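# Place the matching cover over the module on the yellow plate

## Task

Three covers rest in holders. Identify the one that is roughly 20 mm wider than the module sitting on the yellow base plate, and set it onto the yellow plate so it encloses that module. It must stay there on its own once the robot lets go. The two other covers must remain in their holders; removing either one counts as failure. The covers have thin walls that flex even under a gentle grip, and any dent beyond the very slightest on any cover counts as failure.

## Robot and tools

ROBOT. Two UR12e-type arms, left_arm and right_arm, each ending in a Robotiq 2F-85 two-finger gripper. Root links in the scene frame: left_arm at (+0.019, +0.612, 0) m, quat_wxyz (+0.997, 0, 0, +0.081); right_arm at (-0.074, -0.688, 0) m, quat_wxyz (+0.999, 0, 0, -0.038). Joint load limits (N m): shoulder pan and lift 313, elbow 142, the three wrist joints 51.3; a carried object's weight adds load. Elbows stop just before straight.

FRAMES. One scene frame for everything: origin on the tabletop between the arms, +z up, +x away from the robot over the table, left_arm on the +y side. The arm names do not mean image left or right. Gripper frame: fingers extend along its +z, pads close along its y. end_effector_position is the spot midway between the pads when shut; closed fingertips reach about 19 mm beyond it, open ones about 6 mm. Closing also pushes the tips roughly 13 mm farther from the wrist, so leave clearance above surfaces. A flat block juts about 9 cm off the last joint axis toward gripper +x and rotates with it. Printed hand positions can be a little off, more at long reach.

ROW LAYOUT (shared by execute_actions and move). One row covers both arms: 20 numbers, left_arm first then right_arm, each part being x, y, z, qw, qx, qy, qz, gripper position, force_limit, speed. x, y, z (metres) and the quaternion (w first) are an absolute pose target for that gripper's end_effector_position and orientation in the scene frame, not an offset. The last three per arm lie in [-1, 1]. Optionally 12 more numbers in [0, 1] follow: per-joint stiffness scales, left_arm's six then right_arm's six, in Joint positions order; they persist until changed. To keep an arm still, resend its last reported pose exactly and its same three gripper numbers (a 0 there is a real command). To hold a gripper's orientation, repeat one fixed quaternion rather than copying the drifting reported one.

GRIPPER NUMBERS. position: +1 fully open (85 mm), about -0.8 pads touch, -1 closes until blocked. force_limit: per-pad press; on a 40 mm object after a slow close roughly 20 N at -1, 128 N at 0, 235 N at +1. speed: gap rate roughly 20 mm/s at -1, 85 at 0, 150 at +1; faster closing adds up to about 5 N (speed 0) or 12 N (speed +1). New force_limit or speed only apply after a position change of at least 0.01; to soften a grip, open first. For these flimsy covers use low force_limit and slow speed.

execute_actions(actions): a list of actions run in sequence; each action is up to 15 rows, one per 1/30 s step, and a short table repeats its final row to fill 15 steps. Each step clips the commanded pose to within 100 mm and 16 degrees of the measured one, motion lags about 0.17 s, and after an action the arm stops at most at its last clipped pose, so keep commanding far targets. A target more than 0.6 m from the gripper's current spot along any gripper axis refuses that action for both arms; if the first action fails this or any action is malformed, nothing runs. An empty list just reports state and images.

move(target, speed, stop_force, blocking): target is one 20-number row as above (absolute poses). Straight-line paths that finish together, 0.5 to 10 s, cut off at 10 s. speed in m/s, 0.002 to 0.5 (default 0.25); rotation capped at twice that in rad/s. stop_force in N, 13 to 80, one value for both arms: an arm's path ends when its wrist sensor feels that much extra push against the motion; use it only with slow speed, not when the gripper rotates, and omit it when lifting off something. blocking=false returns after 0.5 s and cannot combine with stop_force; use wait(0) to poll, and no other motion is accepted until its end is shown. The result adds a move: line per arm: done, off_target, moving, held, fault or contact, plus limits (paced = pose clipped; held = some steps blocked, after which the arm may surge), and each gripper's distance from target.

wait(seconds): 0 to 10; arms keep their last command; returns early if a running move ends. stop(): brakes a running move (needs room); fingers continue. zoom_image(camera, region): camera is cam_head_left or cam_head_right (each 672x504); region [x0, y0, x1, y1] in pixels from top-left, at most 504 by 504. read_manual(section): licence texts only. finished_scene(scene): ends the current scene by number, irreversibly; the cover must already rest in place unaided.

RESULTS. State line gives each gripper's pose and velocities; Hand target lines show where the controller is driving; pose unreachable means the clearance check altered or blocked that arm's command; HELD marks held-back steps. object_status: 0 moving, 1 blocked while opening, 2 blocked while closing (a grip), 3 reached the commanded position or pads met. position_measured counts: 3 open, ~78 = 60 mm, 130 = 40 mm, 180 = 20 mm, 230 pads together. Wrist force/torque are in the gripper's own axes, with offsets up to ~5.5 N, noise up to ~3.4 N, saturation near 100 N. MOTOR HOT warns from 70 °C; at 85 °C brakes lock the arm until it cools.

AVOID. Any force of 150 N on an arm or its load, or torque at a joint limit, halts that arm for 10 s. Stiff arms can fault when pushed even slightly into firm surfaces. Do not let the arms collide, do not squeeze or bump covers hard enough to dent them, do not lift the two wrong covers, and do not drop, slam or knock anything off the table. Loose objects may get brief random nudges.

Each tool is called after "Call:" as name(argument=value, ...) on one line, values as JSON.

## Session

Call:
execute_actions(actions=[])

Scene clock: 0.00 s.
left_arm: end_effector_position=(+0.6102, +0.0231, +0.3838) position_measured=3 object_status=3 end_effector_quat_wxyz=(+0.184, +0.717, +0.670, -0.063) end_effector_velocity=(+0.000, +0.000, -0.000) end_effector_angular_velocity=(-0.000, +0.001, +0.001) | right_arm: end_effector_position=(+0.5660, -0.0468, +0.1729) position_measured=3 object_status=3 end_effector_quat_wxyz=(-0.522, +0.804, -0.239, -0.158) end_effector_velocity=(+0.000, -0.000, -0.000) end_effector_angular_velocity=(+0.000, +0.001, -0.000)
Joint positions: left_arm=[-1.132 -1.479  1.799 -2.276 -1.638  0.655] | right_arm=[ 0.364 -1.04   2.04  -3.134 -0.5   -1.935]
Joint velocities: left_arm=[ 0.001  0.     0.    -0.001 -0.001 -0.001] | right_arm=[-0.001  0.001 -0.     0.001  0.001  0.   ]
Joint torques (N m, as the arm reports them, + toward a larger angle): no reading
Wrist force (N, on the end effector, along its own x y z axes, offset not removed): no reading
Wrist torque (N m, same axes, about the end effector's origin, offset not removed): no reading
Hand target (left_arm): +0.610, +0.023, +0.384; +0.184, +0.717, +0.670, -0.063
Hand target (right_arm): +0.566, -0.047, +0.173; -0.522, +0.804, -0.239, -0.158
Joint stiffness scale: left_arm=[1. 1. 1. 1. 1. 1.] | right_arm=[1. 1. 1. 1. 1. 1.]

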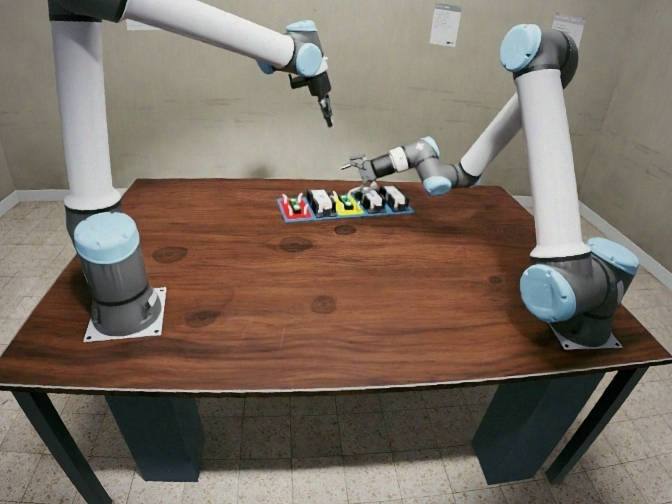

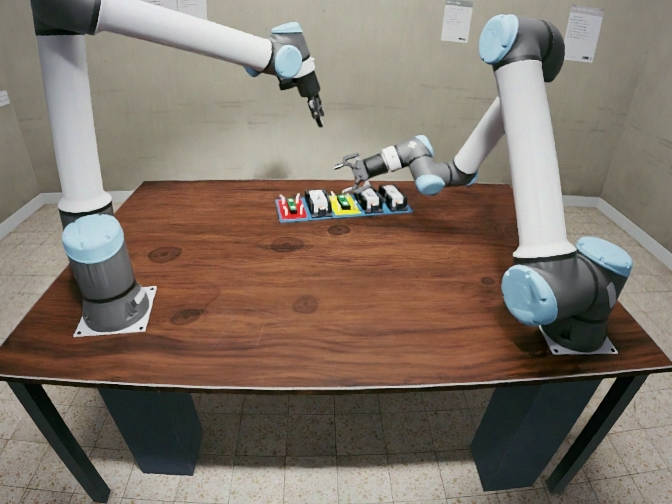

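Call:
zoom_image(camera="cam_head_left", region=[270, 175, 424, 230])

Call:
zoom_image(camera="cam_head_right", region=[268, 175, 422, 230])

Region (270, 175, 424, 230) of cam_head_left's 672x504 image, scaled by 3.273, with more detail than that image has; it fills the top 180 rows of this view, and the rest is white.

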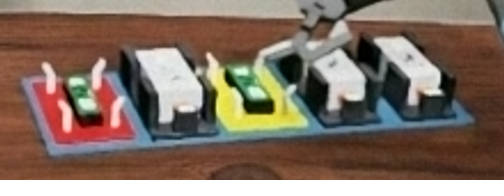

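Region (268, 175, 422, 230) of cam_head_right's 672x504 image, scaled by 3.273, with more detail than that image has; it fills the top 180 rows of this view, and the rest is white.

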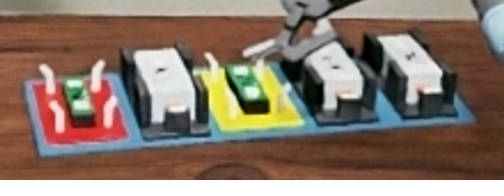

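Call:
zoom_image(camera="cam_head_left", region=[76, 270, 176, 350])

Call:
zoom_image(camera="cam_head_left", region=[530, 290, 630, 360])

Call:
zoom_image(camera="cam_head_right", region=[66, 270, 166, 350])

Call:
zoom_image(camera="cam_head_right", region=[525, 295, 625, 365])

Region (76, 270, 176, 350) of cam_head_left's 672x504 image, scaled by 5.040, with more detail than that image has; it fills the top 403 rows of this view, and the rest is white.

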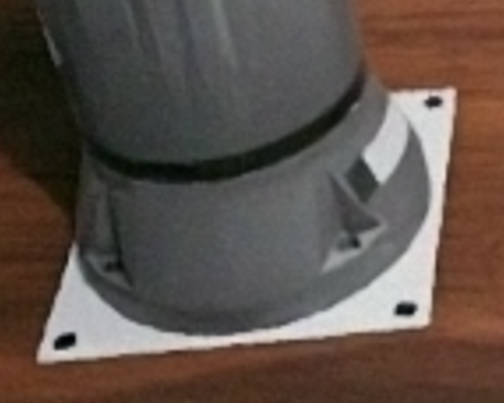

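Region (530, 290, 630, 360) of cam_head_left's 672x504 image, scaled by 5.040, with more detail than that image has; it fills the top 353 rows of this view, and the rest is white.

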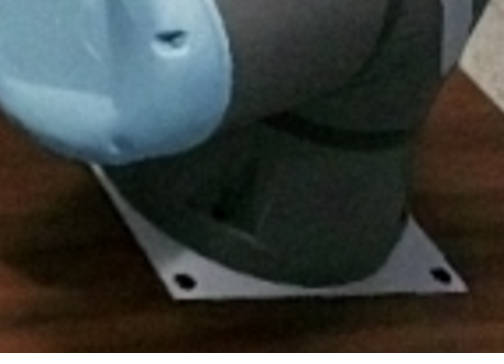

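Region (66, 270, 166, 350) of cam_head_right's 672x504 image, scaled by 5.040, with more detail than that image has; it fills the top 403 rows of this view, and the rest is white.

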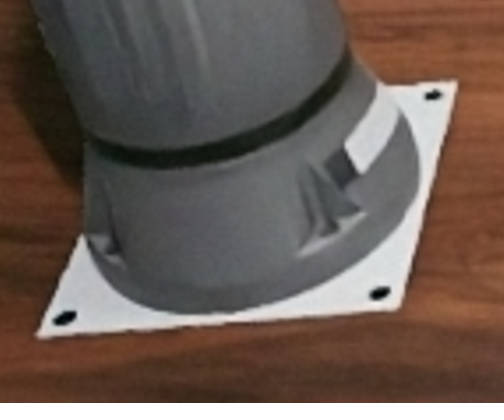

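Region (525, 295, 625, 365) of cam_head_right's 672x504 image, scaled by 5.040, with more detail than that image has; it fills the top 353 rows of this view, and the rest is white.

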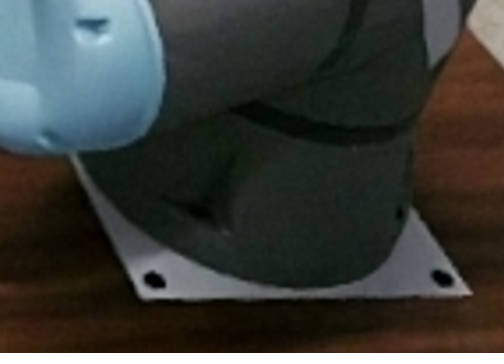

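Call:
zoom_image(camera="cam_head_left", region=[272, 182, 328, 228])

Call:
zoom_image(camera="cam_head_left", region=[320, 180, 376, 226])

Call:
zoom_image(camera="cam_head_left", region=[364, 176, 420, 222])

Region (272, 182, 328, 228) of cam_head_left's 672x504 image, scaled by 9.000, with more detail than that image has; it fills the top 414 rows of this view, and the rest is white.

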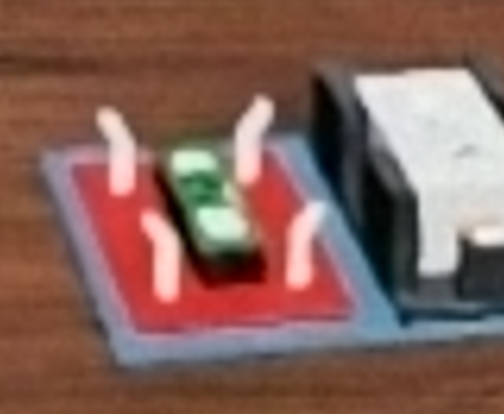

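Region (320, 180, 376, 226) of cam_head_left's 672x504 image, scaled by 9.000, with more detail than that image has; it fills the top 414 rows of this view, and the rest is white.

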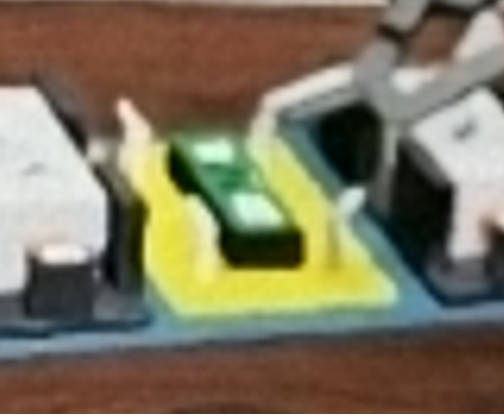

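Region (364, 176, 420, 222) of cam_head_left's 672x504 image, scaled by 9.000, with more detail than that image has; it fills the top 414 rows of this view, and the rest is white.

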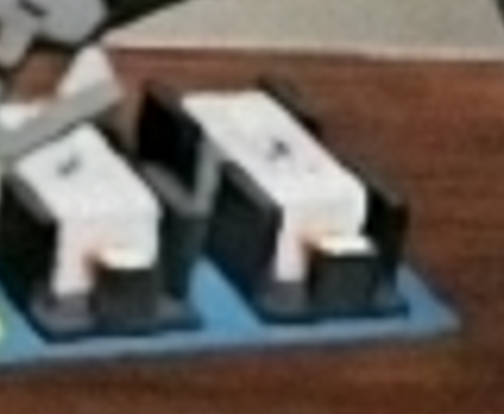

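Call:
zoom_image(camera="cam_head_left", region=[332, 188, 366, 218])

Call:
zoom_image(camera="cam_head_right", region=[327, 188, 361, 218])

Call:
zoom_image(camera="cam_head_right", region=[275, 192, 309, 222])

Region (332, 188, 366, 218) of cam_head_left's 672x504 image, scaled by 14.824, with more detail than that image has; it fills the top 445 rows of this view, and the rest is white.

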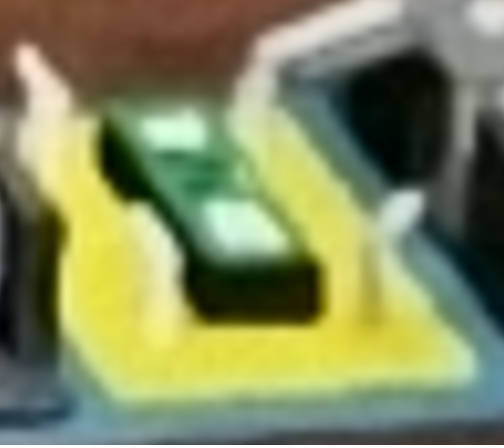

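Region (327, 188, 361, 218) of cam_head_right's 672x504 image, scaled by 14.824, with more detail than that image has; it fills the top 445 rows of this view, and the rest is white.

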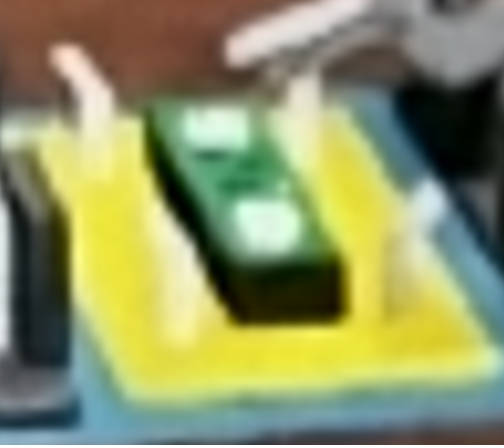

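Region (275, 192, 309, 222) of cam_head_right's 672x504 image, scaled by 14.824, with more detail than that image has; it fills the top 445 rows of this view, and the rest is white.

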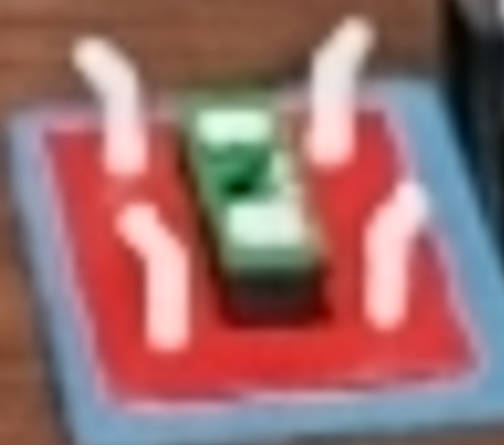

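Call:
zoom_image(camera="cam_head_right", region=[301, 186, 335, 220])

Call:
zoom_image(camera="cam_head_right", region=[352, 183, 386, 217])

Call:
zoom_image(camera="cam_head_right", region=[377, 181, 411, 215])

Region (301, 186, 335, 220) of cam_head_right's 672x504 image, scaled by 14.824, with more detail than that image has.

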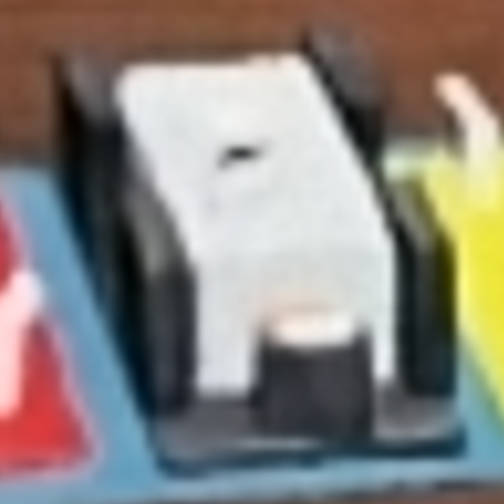

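Region (352, 183, 386, 217) of cam_head_right's 672x504 image, scaled by 14.824, with more detail than that image has.

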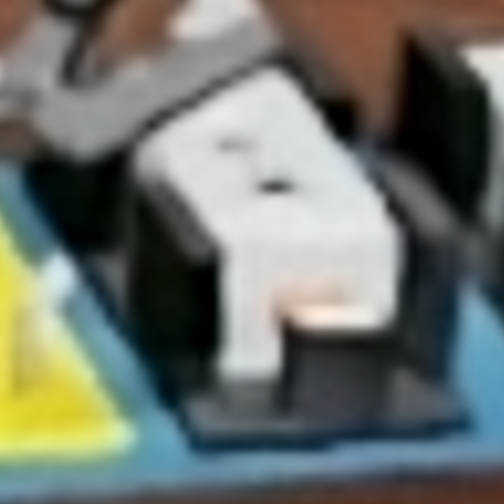

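Region (377, 181, 411, 215) of cam_head_right's 672x504 image, scaled by 14.824, with more detail than that image has.

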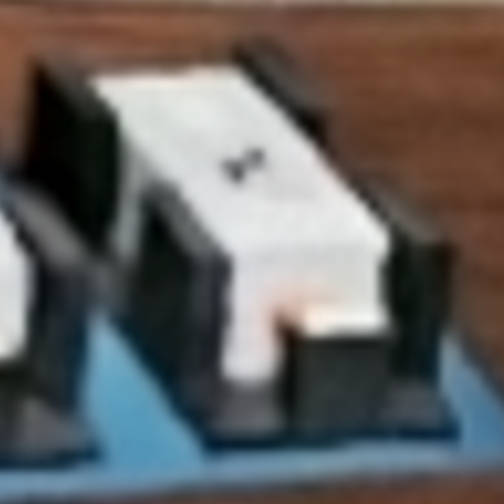

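Call:
move(target=[0.60,0.21,0.39,0.184,0.717,0.670,-0.063,1,-1,1, 0.705,-0.074,0.092,0,0.9954,0.09585,0,0.15,-1,1], speed=0.4)

Call:
zoom_image(camera="cam_head_left", region=[322, 170, 372, 220])

Call:
zoom_image(camera="cam_head_right", region=[318, 170, 368, 220])

Scene clock: 13.43 s.
left_arm: end_effector_position=(+0.6011, +0.2079, +0.3922) position_measured=3 object_status=3 end_effector_quat_wxyz=(+0.186, +0.717, +0.669, -0.063) end_effector_velocity=(+0.000, -0.000, -0.000) end_effector_angular_velocity=(+0.000, +0.001, -0.000) | right_arm: end_effector_position=(+0.7037, -0.0752, +0.0917) position_measured=110 object_status=3 end_effector_quat_wxyz=(-0.001, +0.996, +0.095, -0.001) end_effector_velocity=(-0.001, -0.001, -0.001) end_effector_angular_velocity=(-0.006, +0.000, +0.002)
Joint positions: left_arm=[-0.963 -1.683  1.983 -2.244 -1.701  0.814] | right_arm=[ 0.566 -0.939  1.468 -2.099 -1.568 -2.841]
Joint velocities: left_arm=[ 0.     0.001 -0.     0.    -0.     0.   ] | right_arm=[ 0.001  0.     0.     0.003 -0.005 -0.001]
Joint torques (N m, as the arm reports them, + toward a larger angle): left_arm=[ -0.46 -37.38 -47.27  -4.8   -1.     1.09] | right_arm=[ -3.55 -91.76 -48.11  -4.55  -0.84  -1.67]
Wrist force (N, on the end effector, along its own x y z axes, offset not removed): left_arm=[-3.7 0.2 0.0] | right_arm=[-2.0 -0.5 -0.1]
Wrist torque (N m, same axes, about the end effector's origin, offset not removed): left_arm=[0.06 0.64 0.12] | right_arm=[0.14 0.42 0.13]
Hand target (left_arm): +0.600, +0.210, +0.390; +0.184, +0.717, +0.670, -0.063
Hand target (right_arm): +0.705, -0.074, +0.092; -0.000, +0.995, +0.096, -0.001
Off the commanded pose (left_arm): 0.003 m, 0 deg.
Off the commanded pose (right_arm): 0.002 m, 0 deg.
Joint stiffness scale: left_arm=[1. 1. 1. 1. 1. 1.] | right_arm=[1. 1. 1. 1. 1. 1.]
move: done

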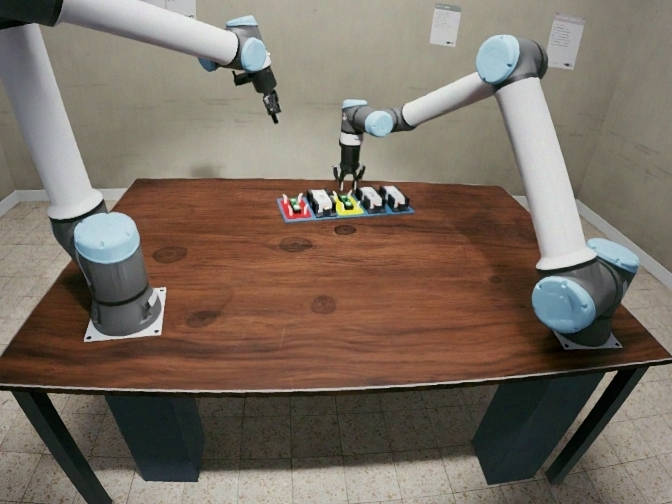

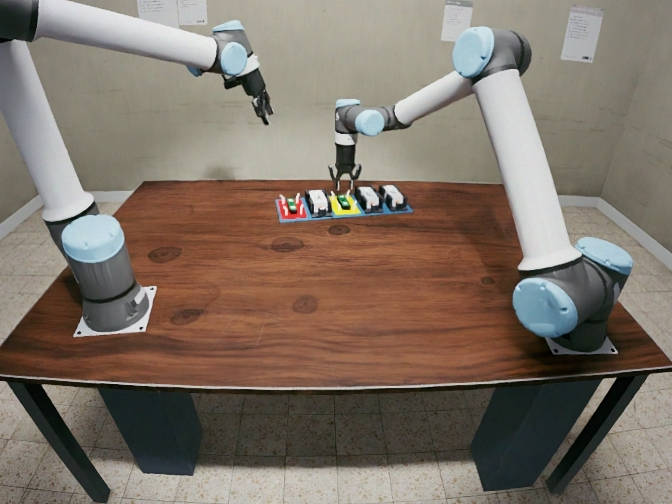

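Region (322, 170, 372, 220) of cam_head_left's 672x504 image, scaled by 10.080, with more detail than that image has.

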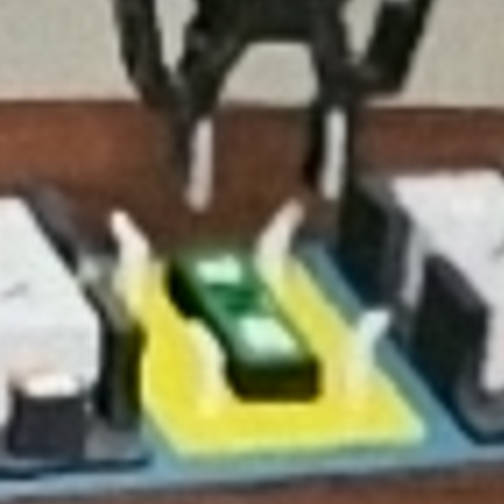

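Region (318, 170, 368, 220) of cam_head_right's 672x504 image, scaled by 10.080, with more detail than that image has.

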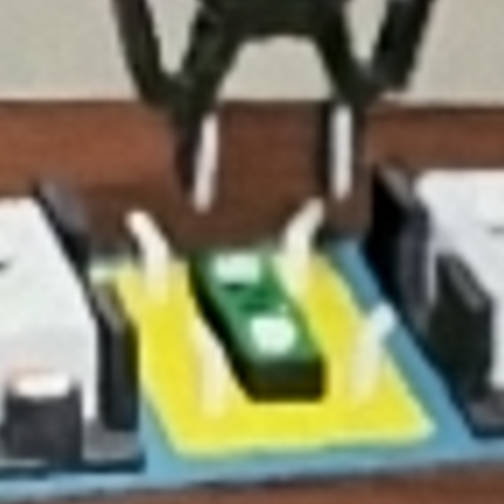

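Call:
move(target=[0.60,0.21,0.39,0.184,0.717,0.670,-0.063,1,-1,1, 0.705,-0.0745,0.028,0,0.9954,0.09585,0,0.15,-1,1], speed=0.1, stop_force=15)

Call:
zoom_image(camera="cam_head_left", region=[322, 170, 372, 220])

Call:
zoom_image(camera="cam_head_right", region=[318, 170, 368, 220])

Scene clock: 15.67 s.
left_arm: end_effector_position=(+0.6011, +0.2079, +0.3922) position_measured=3 object_status=3 end_effector_quat_wxyz=(+0.186, +0.717, +0.669, -0.063) end_effector_velocity=(+0.000, -0.000, -0.003) end_effector_angular_velocity=(+0.003, +0.003, -0.001) | right_arm: end_effector_position=(+0.7063, -0.0743, +0.0298) position_measured=110 object_status=3 end_effector_quat_wxyz=(-0.001, +0.995, +0.095, +0.000) end_effector_velocity=(+0.003, +0.001, +0.001) end_effector_angular_velocity=(+0.004, -0.009, -0.000)
Joint positions: left_arm=[-0.963 -1.683  1.983 -2.244 -1.701  0.814] | right_arm=[ 0.566 -0.881  1.495 -2.185 -1.57  -2.842]
Joint velocities: left_arm=[-0.     0.004  0.001 -0.     0.     0.001] | right_arm=[-0.     0.001 -0.    -0.01  -0.001 -0.   ]
Joint torques (N m, as the arm reports them, + toward a larger angle): left_arm=[  1.51 -36.59 -47.22  -5.19  -1.18   0.67] | right_arm=[  -3.29 -101.27  -39.73   -5.44   -0.7    -0.55]
Wrist force (N, on the end effector, along its own x y z axes, offset not removed): left_arm=[-3.7 2.4 0.0] | right_arm=[-1.6 -3.5 0.5]
Wrist torque (N m, same axes, about the end effector's origin, offset not removed): left_arm=[0.40 0.60 0.10] | right_arm=[-0.41 0.32 0.06]
Hand target (left_arm): +0.600, +0.210, +0.390; +0.184, +0.717, +0.670, -0.063
Hand target (right_arm): +0.705, -0.074, +0.028; +0.000, +0.995, +0.096, -0.000
Off the commanded pose (left_arm): 0.003 m, 0 deg.
Off the commanded pose (right_arm): 0.002 m, 0 deg.
Joint stiffness scale: left_arm=[1. 1. 1. 1. 1. 1.] | right_arm=[1. 1. 1. 1. 1. 1.]
move: done

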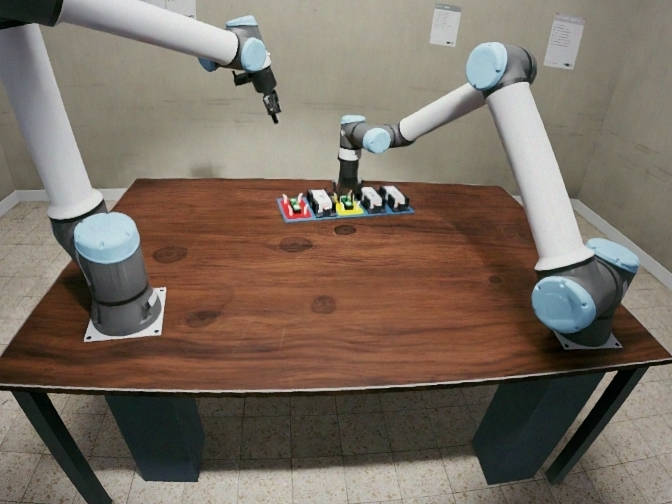

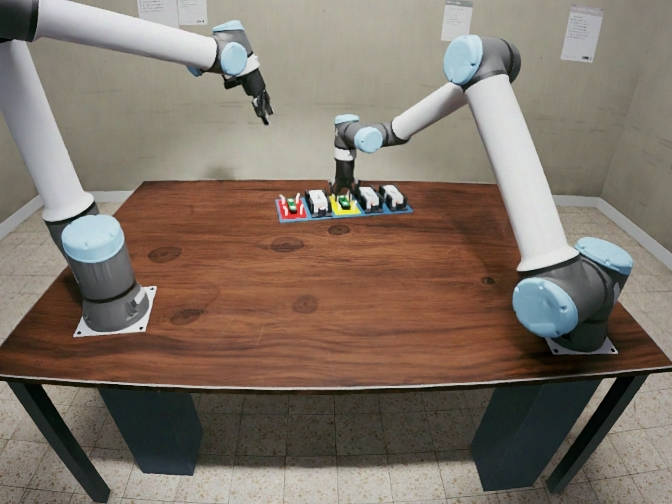

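Region (322, 170, 372, 220) of cam_head_left's 672x504 image, scaled by 10.080, with more detail than that image has.

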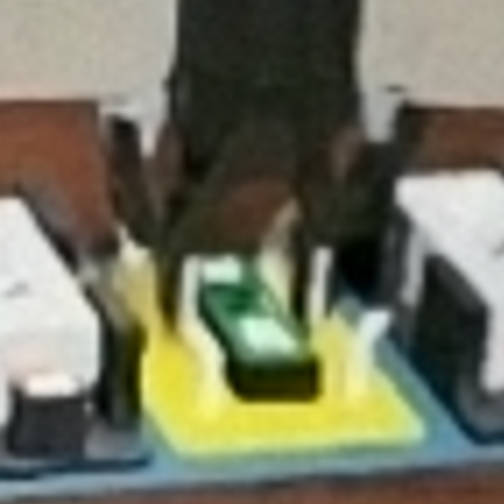

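Region (318, 170, 368, 220) of cam_head_right's 672x504 image, scaled by 10.080, with more detail than that image has.

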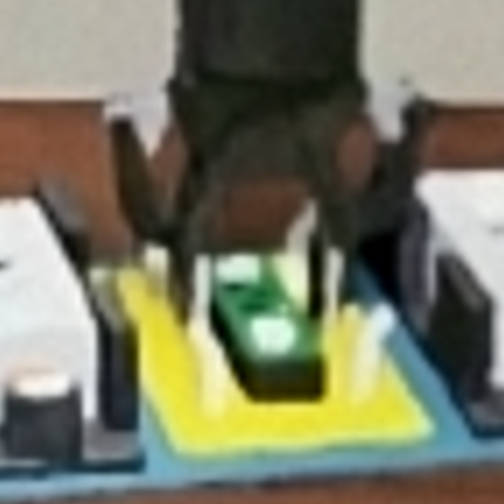

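The fingers straddle the module, so I'm closing gently to measure its width.

Call:
move(target=[0.60,0.21,0.39,0.184,0.717,0.670,-0.063,1,-1,1, 0.7063,-0.0740,0.0298,0,0.9954,0.09585,0,-1,-1,-0.7], speed=0.05)

Scene clock: 16.53 s.
left_arm: end_effector_position=(+0.6011, +0.2079, +0.3922) position_measured=3 object_status=3 end_effector_quat_wxyz=(+0.186, +0.717, +0.669, -0.063) end_effector_velocity=(-0.000, +0.000, -0.002) end_effector_angular_velocity=(+0.002, +0.003, +0.001) | right_arm: end_effector_position=(+0.7061, -0.0732, +0.0304) position_measured=146 object_status=2 end_effector_quat_wxyz=(-0.001, +0.995, +0.095, +0.001) end_effector_velocity=(+0.000, +0.000, +0.000) end_effector_angular_velocity=(-0.001, -0.001, +0.001)
Joint positions: left_arm=[-0.963 -1.683  1.983 -2.244 -1.701  0.814] | right_arm=[ 0.567 -0.882  1.495 -2.186 -1.569 -2.842]
Joint velocities: left_arm=[ 0.     0.002  0.001  0.001 -0.    -0.001] | right_arm=[ 0.001 -0.    -0.    -0.    -0.002 -0.   ]
Joint torques (N m, as the arm reports them, + toward a larger angle): left_arm=[  0.68 -37.72 -47.13  -5.04  -0.84   0.66] | right_arm=[ -3.24 -96.63 -43.03  -3.34  -0.85  -0.75]
Wrist force (N, on the end effector, along its own x y z axes, offset not removed): left_arm=[-3.3 1.5 -1.0] | right_arm=[1.4 -5.0 0.8]
Wrist torque (N m, same axes, about the end effector's origin, offset not removed): left_arm=[0.19 0.55 0.11] | right_arm=[-0.40 0.15 0.20]
Hand target (left_arm): +0.600, +0.210, +0.390; +0.184, +0.717, +0.670, -0.063
Hand target (right_arm): +0.706, -0.074, +0.030; -0.000, +0.995, +0.096, +0.000
Off the commanded pose (left_arm): 0.003 m, 0 deg.
Off the commanded pose (right_arm): 0.001 m, 0 deg.
Joint stiffness scale: left_arm=[1. 1. 1. 1. 1. 1.] | right_arm=[1. 1. 1. 1. 1. 1.]
move: done

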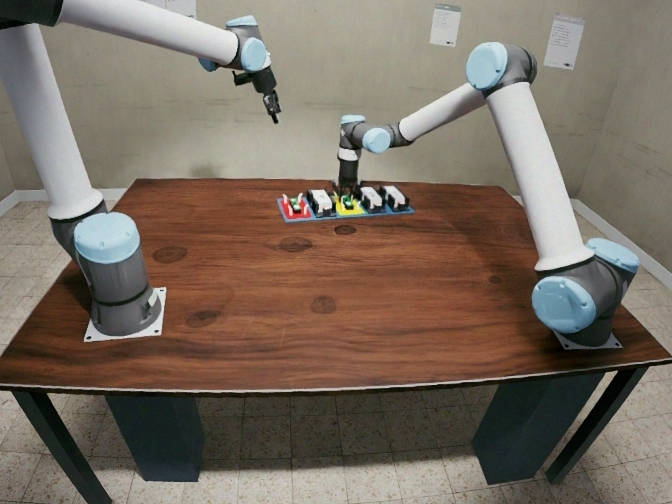

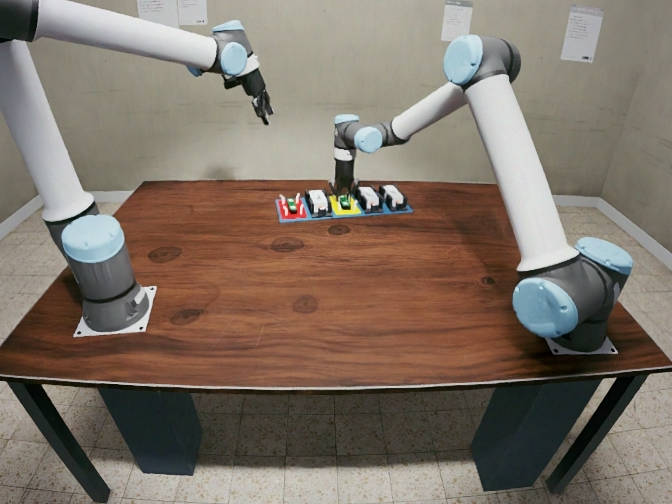

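Call:
zoom_image(camera="cam_head_right", region=[327, 184, 361, 218])

Call:
zoom_image(camera="cam_head_left", region=[331, 184, 365, 218])

Region (327, 184, 361, 218) of cam_head_right's 672x504 image, scaled by 14.824, with more detail than that image has.

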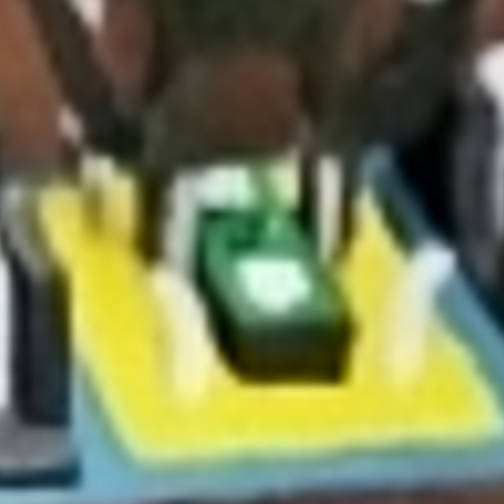

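Region (331, 184, 365, 218) of cam_head_left's 672x504 image, scaled by 14.824, with more detail than that image has.

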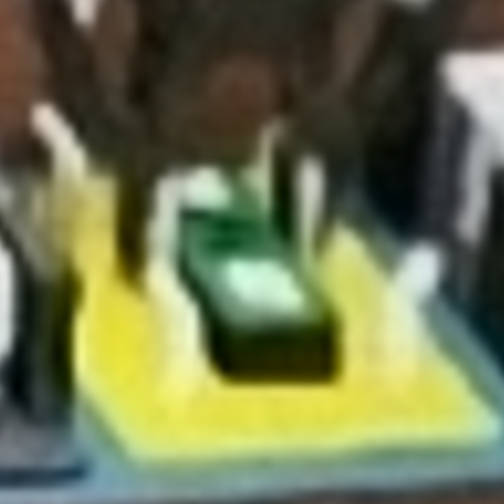

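Call:
execute_actions(actions=[[[0.60,0.21,0.39,0.184,0.717,0.670,-0.063,1,-1,1, 0.7061,-0.0730,0.0304,0,0.9954,0.09585,0,-0.98,-0.9,-1]]])

Scene clock: 17.77 s.
left_arm: end_effector_position=(+0.6011, +0.2079, +0.3922) position_measured=3 object_status=3 end_effector_quat_wxyz=(+0.186, +0.717, +0.669, -0.063) end_effector_velocity=(+0.000, -0.001, +0.002) end_effector_angular_velocity=(-0.003, -0.003, -0.002) | right_arm: end_effector_position=(+0.7060, -0.0733, +0.0304) position_measured=146 object_status=2 end_effector_quat_wxyz=(-0.001, +0.995, +0.095, +0.000) end_effector_velocity=(-0.001, -0.000, -0.000) end_effector_angular_velocity=(-0.002, +0.001, +0.001)
Joint positions: left_arm=[-0.963 -1.683  1.983 -2.244 -1.701  0.814] | right_arm=[ 0.567 -0.882  1.494 -2.185 -1.569 -2.842]
Joint velocities: left_arm=[ 0.    -0.001 -0.001 -0.002 -0.001  0.002] | right_arm=[ 0.001 -0.     0.     0.002 -0.001  0.   ]
Joint torques (N m, as the arm reports them, + toward a larger angle): left_arm=[  0.01 -38.15 -47.34  -5.16  -1.03   0.5 ] | right_arm=[  -1.91 -100.33  -43.3    -3.55   -1.28    0.05]
Wrist force (N, on the end effector, along its own x y z axes, offset not removed): left_arm=[-3.5 -1.7 -0.6] | right_arm=[1.6 -4.5 0.8]
Wrist torque (N m, same axes, about the end effector's origin, offset not removed): left_arm=[-0.26 0.61 0.19] | right_arm=[-0.20 0.23 0.17]
Hand target (left_arm): +0.600, +0.210, +0.390; +0.184, +0.717, +0.670, -0.063
Hand target (right_arm): +0.706, -0.073, +0.030; -0.000, +0.995, +0.096, +0.000
Off the commanded pose (left_arm): 0.003 m, 0 deg.
Off the commanded pose (right_arm): 0.000 m, 0 deg.
Joint stiffness scale: left_arm=[1. 1. 1. 1. 1. 1.] | right_arm=[1. 1. 1. 1. 1. 1.]
Step readings (end_effector_position):
0: left_arm (+0.6011, +0.2079, +0.3922) | right_arm (+0.7061, -0.0732, +0.0304)
1: left_arm (+0.6011, +0.2079, +0.3922) | right_arm (+0.7061, -0.0732, +0.0304)
2: left_arm (+0.6011, +0.2079, +0.3922) | right_arm (+0.7061, -0.0732, +0.0304)
4: left_arm (+0.6011, +0.2079, +0.3922) | right_arm (+0.7061, -0.0732, +0.0304)
8: left_arm (+0.6011, +0.2079, +0.3922) | right_arm (+0.7060, -0.0733, +0.0304)
15: end_effector_position above

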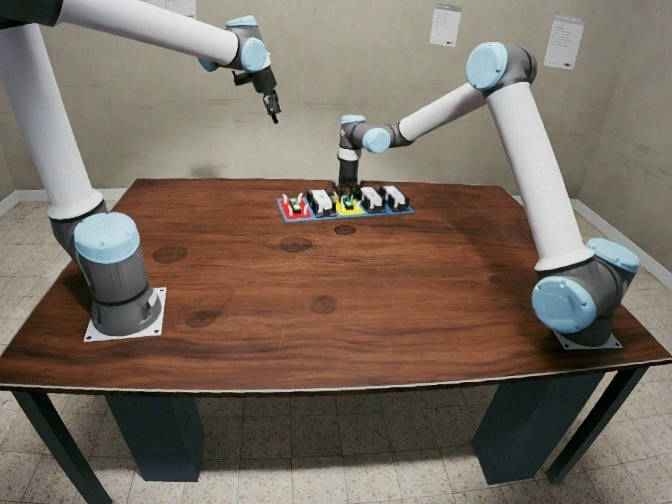

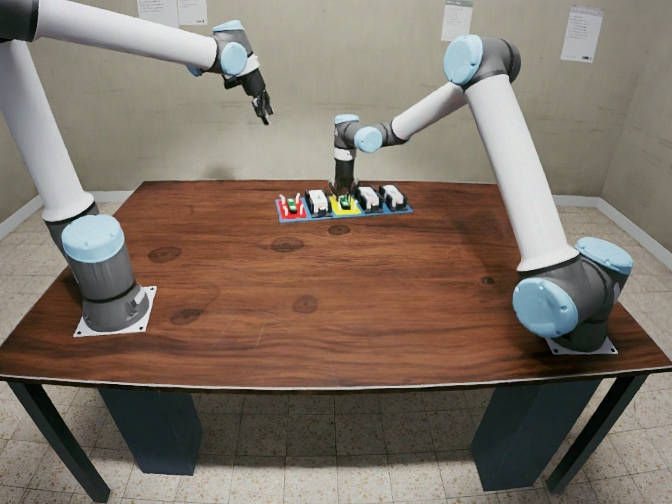

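Call:
zoom_image(camera="cam_head_right", region=[334, 190, 356, 212])

Call:
zoom_image(camera="cam_head_left", region=[336, 190, 358, 212])

Region (334, 190, 356, 212) of cam_head_right's 672x504 image, scaled by 22.909, with more detail than that image has.

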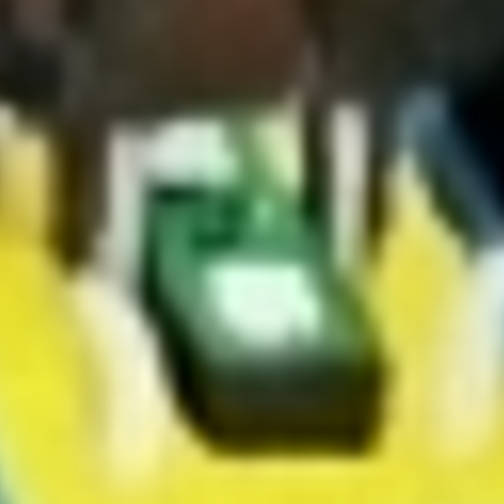

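Region (336, 190, 358, 212) of cam_head_left's 672x504 image, scaled by 22.909, with more detail than that image has.

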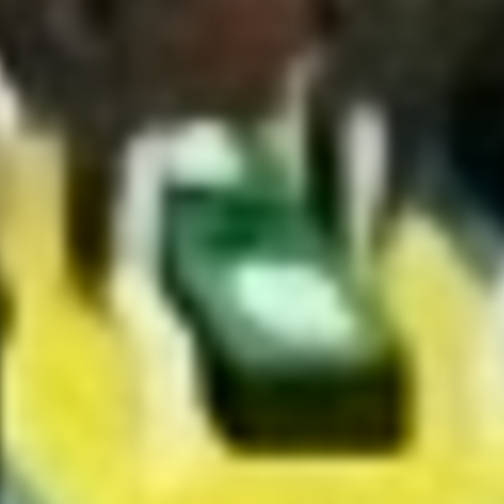

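Call:
execute_actions(actions=[[
[0.60,0.21,0.39,0.184,0.717,0.670,-0.063,1,-1,1, 0.7060,-0.0733,0.0304,0,0.9954,0.09585,0,0.15,-1,1],
[0.60,0.21,0.39,0.184,0.717,0.670,-0.063,1,-1,1, 0.7060,-0.0733,0.0304,0,0.9954,0.09585,0,0.15,-1,1],
[0.60,0.21,0.39,0.184,0.717,0.670,-0.063,1,-1,1, 0.7060,-0.0733,0.0305,0,0.9954,0.09585,0,0.15,-1,1],
[0.60,0.21,0.39,0.184,0.717,0.670,-0.063,1,-1,1, 0.7060,-0.0733,0.0313,0,0.9954,0.09585,0,0.15,-1,1],
[0.60,0.21,0.39,0.184,0.717,0.670,-0.063,1,-1,1, 0.7060,-0.0733,0.0331,0,0.9954,0.09585,0,0.15,-1,1],
[0.60,0.21,0.39,0.184,0.717,0.670,-0.063,1,-1,1, 0.7060,-0.0733,0.0362,0,0.9954,0.09585,0,0.15,-1,1],
[0.60,0.21,0.39,0.184,0.717,0.670,-0.063,1,-1,1, 0.7060,-0.0733,0.0404,0,0.9954,0.09585,0,0.15,-1,1],
[0.60,0.21,0.39,0.184,0.717,0.670,-0.063,1,-1,1, 0.7060,-0.0733,0.0457,0,0.9954,0.09585,0,0.15,-1,1],
[0.60,0.21,0.39,0.184,0.717,0.670,-0.063,1,-1,1, 0.7060,-0.0733,0.0518,0,0.9954,0.09585,0,0.15,-1,1],
[0.60,0.21,0.39,0.184,0.717,0.670,-0.063,1,-1,1, 0.7060,-0.0733,0.0582,0,0.9954,0.09585,0,0.15,-1,1],
[0.60,0.21,0.39,0.184,0.717,0.670,-0.063,1,-1,1, 0.7060,-0.0733,0.0646,0,0.9954,0.09585,0,0.15,-1,1],
[0.60,0.21,0.39,0.184,0.717,0.670,-0.063,1,-1,1, 0.7060,-0.0733,0.0707,0,0.9954,0.09585,0,0.15,-1,1],
[0.60,0.21,0.39,0.184,0.717,0.670,-0.063,1,-1,1, 0.7060,-0.0733,0.0760,0,0.9954,0.09585,0,0.15,-1,1],
[0.60,0.21,0.39,0.184,0.717,0.670,-0.063,1,-1,1, 0.7060,-0.0733,0.0802,0,0.9954,0.09585,0,0.15,-1,1],
[0.60,0.21,0.39,0.184,0.717,0.670,-0.063,1,-1,1, 0.7060,-0.0732,0.0833,0,0.9954,0.09585,0,0.15,-1,1]
],[
[0.60,0.21,0.39,0.184,0.717,0.670,-0.063,1,-1,1, 0.7059,-0.0727,0.0851,0,0.9954,0.09585,0,0.15,-1,1],
[0.60,0.21,0.39,0.184,0.717,0.670,-0.063,1,-1,1, 0.7057,-0.0716,0.0859,0,0.9954,0.09585,0,0.15,-1,1],
[0.60,0.21,0.39,0.184,0.717,0.670,-0.063,1,-1,1, 0.7054,-0.0695,0.086,0,0.9954,0.09585,0,0.15,-1,1],
[0.60,0.21,0.39,0.184,0.717,0.670,-0.063,1,-1,1, 0.7049,-0.0663,0.086,0,0.9954,0.09585,0,0.15,-1,1],
[0.60,0.21,0.39,0.184,0.717,0.670,-0.063,1,-1,1, 0.7042,-0.0621,0.086,0,0.9954,0.09585,0,0.55,-1,1],
[0.60,0.21,0.39,0.184,0.717,0.670,-0.063,1,-1,1, 0.7033,-0.0568,0.086,0,0.9954,0.09585,0,0.55,-1,1],
[0.60,0.21,0.39,0.184,0.717,0.670,-0.063,1,-1,1, 0.7023,-0.0506,0.086,0,0.9954,0.09585,0,0.55,-1,1],
[0.60,0.21,0.39,0.184,0.717,0.670,-0.063,1,-1,1, 0.7012,-0.0435,0.086,0,0.9954,0.09585,0,0.55,-1,1],
[0.60,0.21,0.39,0.184,0.717,0.670,-0.063,1,-1,1, 0.6999,-0.0358,0.086,0,0.9954,0.09585,0,0.55,-1,1],
[0.60,0.21,0.39,0.184,0.717,0.670,-0.063,1,-1,1, 0.6986,-0.0276,0.086,0,0.9954,0.09585,0,0.55,-1,1],
[0.60,0.21,0.39,0.184,0.717,0.670,-0.063,1,-1,1, 0.6973,-0.0192,0.086,0,0.9954,0.09585,0,0.55,-1,1],
[0.60,0.21,0.39,0.184,0.717,0.670,-0.063,1,-1,1, 0.6959,-0.0107,0.086,0,0.9954,0.09585,0,0.55,-1,1],
[0.60,0.21,0.39,0.184,0.717,0.670,-0.063,1,-1,1, 0.6946,-0.0025,0.086,0,0.9954,0.09585,0,0.55,-1,1],
[0.60,0.21,0.39,0.184,0.717,0.670,-0.063,1,-1,1, 0.6933,0.0052,0.086,0,0.9954,0.09585,0,0.55,-1,1],
[0.60,0.21,0.39,0.184,0.717,0.670,-0.063,1,-1,1, 0.6922,0.0123,0.086,0,0.9954,0.09585,0,0.55,-1,1]
],[
[0.60,0.21,0.39,0.184,0.717,0.670,-0.063,1,-1,1, 0.6912,0.0185,0.086,0,0.9954,0.09585,0,0.55,-1,1],
[0.60,0.21,0.39,0.184,0.717,0.670,-0.063,1,-1,1, 0.6903,0.0238,0.086,0,0.9954,0.09585,0,0.55,-1,1],
[0.60,0.21,0.39,0.184,0.717,0.670,-0.063,1,-1,1, 0.6896,0.0280,0.086,0,0.9954,0.09585,0,0.55,-1,1],
[0.60,0.21,0.39,0.184,0.717,0.670,-0.063,1,-1,1, 0.6891,0.0312,0.086,0,0.9954,0.09585,0,0.55,-1,1],
[0.60,0.21,0.39,0.184,0.717,0.670,-0.063,1,-1,1, 0.6888,0.0333,0.086,0,0.9954,0.09585,0,0.55,-1,1],
[0.60,0.21,0.39,0.184,0.717,0.670,-0.063,1,-1,1, 0.6886,0.0344,0.086,0,0.9954,0.09585,0,0.55,-1,1],
[0.60,0.21,0.39,0.184,0.717,0.670,-0.063,1,-1,1, 0.6885,0.0349,0.086,0,0.9954,0.09585,0,0.55,-1,1],
[0.60,0.21,0.39,0.184,0.717,0.670,-0.063,1,-1,1, 0.6885,0.0350,0.086,0,0.9954,0.09585,0,0.55,-1,1]
]])

Scene clock: 25.57 s.
left_arm: end_effector_position=(+0.6011, +0.2079, +0.3922) position_measured=3 object_status=3 end_effector_quat_wxyz=(+0.186, +0.717, +0.669, -0.063) end_effector_velocity=(+0.000, +0.001, -0.000) end_effector_angular_velocity=(+0.001, -0.001, +0.000) | right_arm: end_effector_position=(+0.6839, +0.0347, +0.0845) position_measured=59 object_status=3 end_effector_quat_wxyz=(-0.000, +0.995, +0.099, -0.001) end_effector_velocity=(+0.025, +0.002, +0.022) end_effector_angular_velocity=(+0.010, -0.013, -0.037)
Joint positions: left_arm=[-0.963 -1.683  1.983 -2.244 -1.701  0.814] | right_arm=[ 0.67  -0.849  1.324 -2.045 -1.57  -2.745]
Joint velocities: left_arm=[ 0.    -0.001  0.001 -0.     0.001  0.001] | right_arm=[-0.012  0.006 -0.051  0.029  0.001  0.025]
Joint torques (N m, as the arm reports them, + toward a larger angle): left_arm=[  0.26 -35.49 -47.44  -5.07  -1.14   0.62] | right_arm=[  -3.8  -102.5   -47.01   -5.29   -0.43    0.53]
Wrist force (N, on the end effector, along its own x y z axes, offset not removed): left_arm=[-3.7 1.6 -0.2] | right_arm=[-0.9 -2.9 0.9]
Wrist torque (N m, same axes, about the end effector's origin, offset not removed): left_arm=[0.26 0.59 0.15] | right_arm=[-0.31 0.16 0.08]
Hand target (left_arm): +0.600, +0.210, +0.390; +0.184, +0.717, +0.670, -0.063
Hand target (right_arm): +0.689, +0.035, +0.086; -0.000, +0.995, +0.096, -0.000
Off the commanded pose (left_arm): 0.003 m, 0 deg.
Off the commanded pose (right_arm): 0.005 m, 0 deg.
Joint stiffness scale: left_arm=[1. 1. 1. 1. 1. 1.] | right_arm=[1. 1. 1. 1. 1. 1.]
Step readings (end_effector_position; steps 1 to 15: 1st action; 16 to 30: 2nd action; 31 to 45: 3rd action):
0: left_arm (+0.6011, +0.2079, +0.3922) | right_arm (+0.7060, -0.0733, +0.0304)
1: left_arm (+0.6011, +0.2079, +0.3922) | right_arm (+0.7060, -0.0733, +0.0304)
2: left_arm (+0.6011, +0.2079, +0.3922) | right_arm (+0.7059, -0.0734, +0.0303)
4: left_arm (+0.6011, +0.2079, +0.3922) | right_arm (+0.7057, -0.0736, +0.0302)
8: left_arm (+0.6011, +0.2079, +0.3922) | right_arm (+0.7051, -0.0740, +0.0300)
15: left_arm (+0.6011, +0.2079, +0.3922) | right_arm (+0.7010, -0.0762, +0.0434)
16: left_arm (+0.6011, +0.2079, +0.3922) | right_arm (+0.7011, -0.0761, +0.0488)
17: left_arm (+0.6011, +0.2079, +0.3922) | right_arm (+0.7016, -0.0758, +0.0548)
19: left_arm (+0.6011, +0.2079, +0.3922) | right_arm (+0.7035, -0.0748, +0.0677)
23: left_arm (+0.6011, +0.2079, +0.3922) | right_arm (+0.7080, -0.0700, +0.0871)
30: left_arm (+0.6011, +0.2079, +0.3922) | right_arm (+0.7016, -0.0364, +0.0895)
31: left_arm (+0.6011, +0.2079, +0.3922) | right_arm (+0.6990, -0.0287, +0.0880)
32: left_arm (+0.6011, +0.2079, +0.3922) | right_arm (+0.6963, -0.0207, +0.0865)
34: left_arm (+0.6011, +0.2079, +0.3922) | right_arm (+0.6907, -0.0046, +0.0837)
38: left_arm (+0.6011, +0.2079, +0.3922) | right_arm (+0.6823, +0.0218, +0.0810)
45: end_effector_position above

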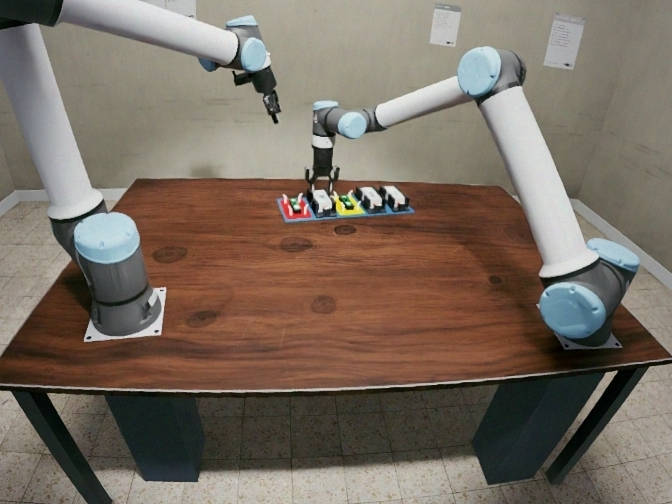

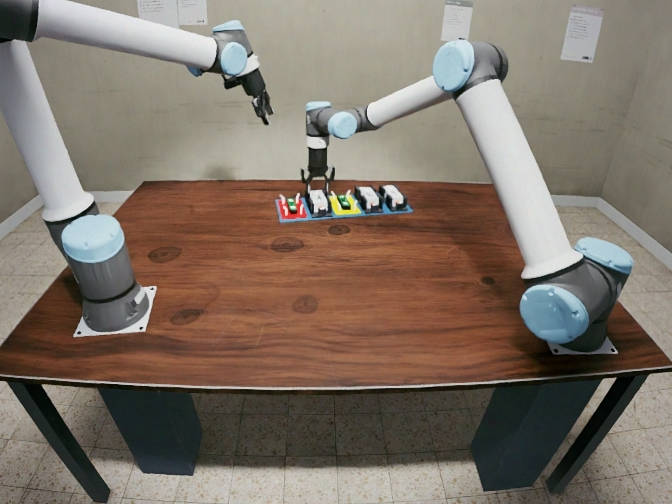

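Call:
execute_actions(actions=[])

Call:
zoom_image(camera="cam_head_left", region=[300, 178, 342, 220])

Call:
zoom_image(camera="cam_head_right", region=[296, 178, 338, 220])

Scene clock: 25.83 s.
left_arm: end_effector_position=(+0.6011, +0.2079, +0.3922) position_measured=3 object_status=3 end_effector_quat_wxyz=(+0.186, +0.717, +0.669, -0.063) end_effector_velocity=(+0.000, -0.000, +0.000) end_effector_angular_velocity=(+0.000, -0.001, -0.000) | right_arm: end_effector_position=(+0.6865, +0.0347, +0.0870) position_measured=59 object_status=3 end_effector_quat_wxyz=(-0.000, +0.995, +0.097, +0.000) end_effector_velocity=(-0.001, -0.001, -0.006) end_effector_angular_velocity=(-0.005, +0.008, -0.003)
Joint positions: left_arm=[-0.963 -1.683  1.983 -2.244 -1.701  0.814] | right_arm=[ 0.669 -0.849  1.319 -2.041 -1.57  -2.742]
Joint velocities: left_arm=[-0.     0.    -0.001  0.001  0.     0.001] | right_arm=[-0.     0.005 -0.     0.004  0.     0.003]
Joint torques (N m, as the arm reports them, + toward a larger angle): left_arm=[  1.24 -36.17 -47.03  -5.55  -1.     0.96] | right_arm=[ -4.55 -98.5  -49.25  -4.47  -0.63   0.09]
Wrist force (N, on the end effector, along its own x y z axes, offset not removed): left_arm=[-3.6 1.5 -0.5] | right_arm=[-1.9 -3.0 0.5]
Wrist torque (N m, same axes, about the end effector's origin, offset not removed): left_arm=[0.21 0.55 0.19] | right_arm=[-0.35 0.37 0.10]
Hand target (left_arm): +0.600, +0.210, +0.390; +0.184, +0.717, +0.670, -0.063
Hand target (right_arm): +0.689, +0.035, +0.086; -0.000, +0.995, +0.096, -0.000
Off the commanded pose (left_arm): 0.003 m, 0 deg.
Off the commanded pose (right_arm): 0.002 m, 0 deg.
Joint stiffness scale: left_arm=[1. 1. 1. 1. 1. 1.] | right_arm=[1. 1. 1. 1. 1. 1.]

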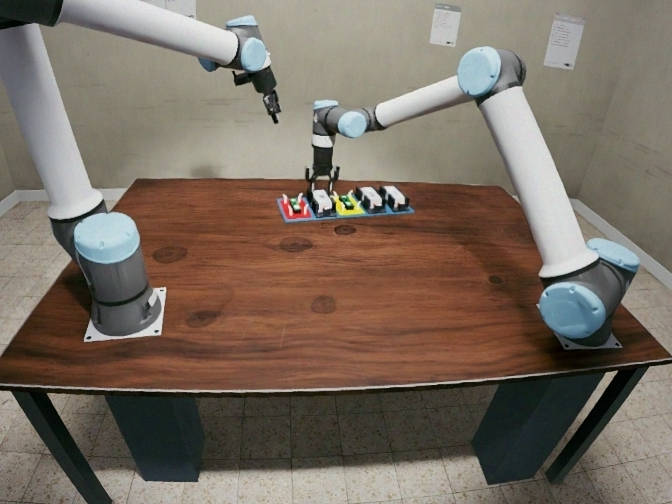

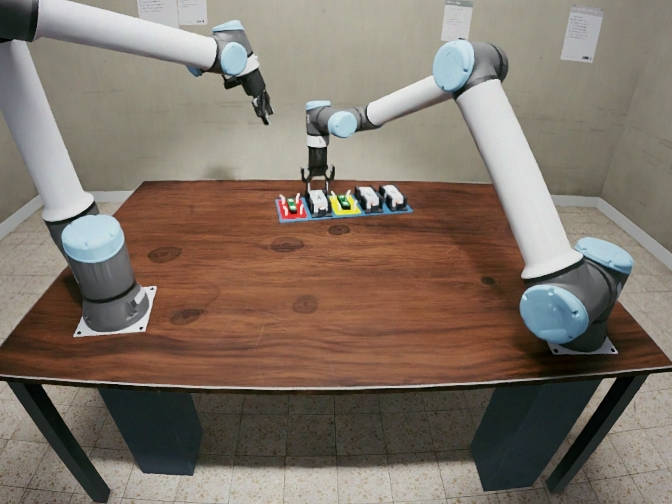

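Region (300, 178, 342, 220) of cam_head_left's 672x504 image, scaled by 12.000, with more detail than that image has.

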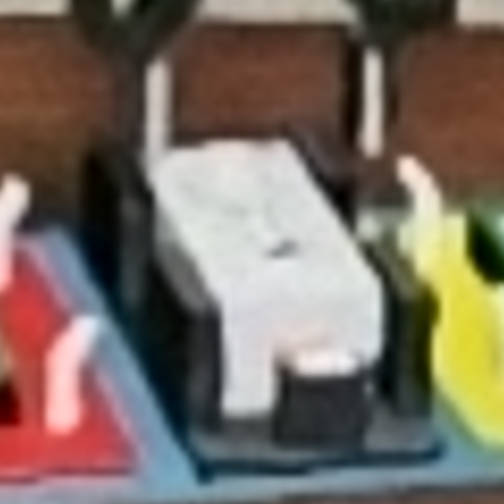

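Region (296, 178, 338, 220) of cam_head_right's 672x504 image, scaled by 12.000, with more detail than that image has.

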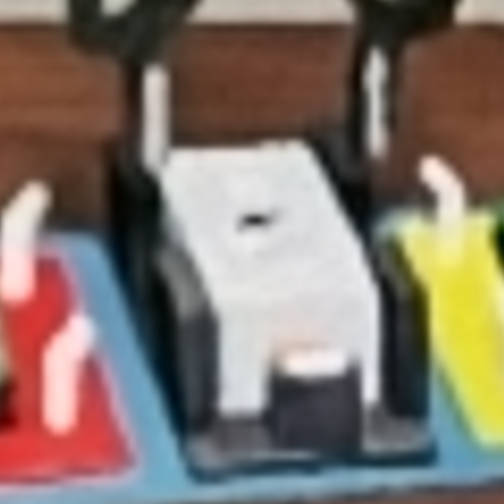

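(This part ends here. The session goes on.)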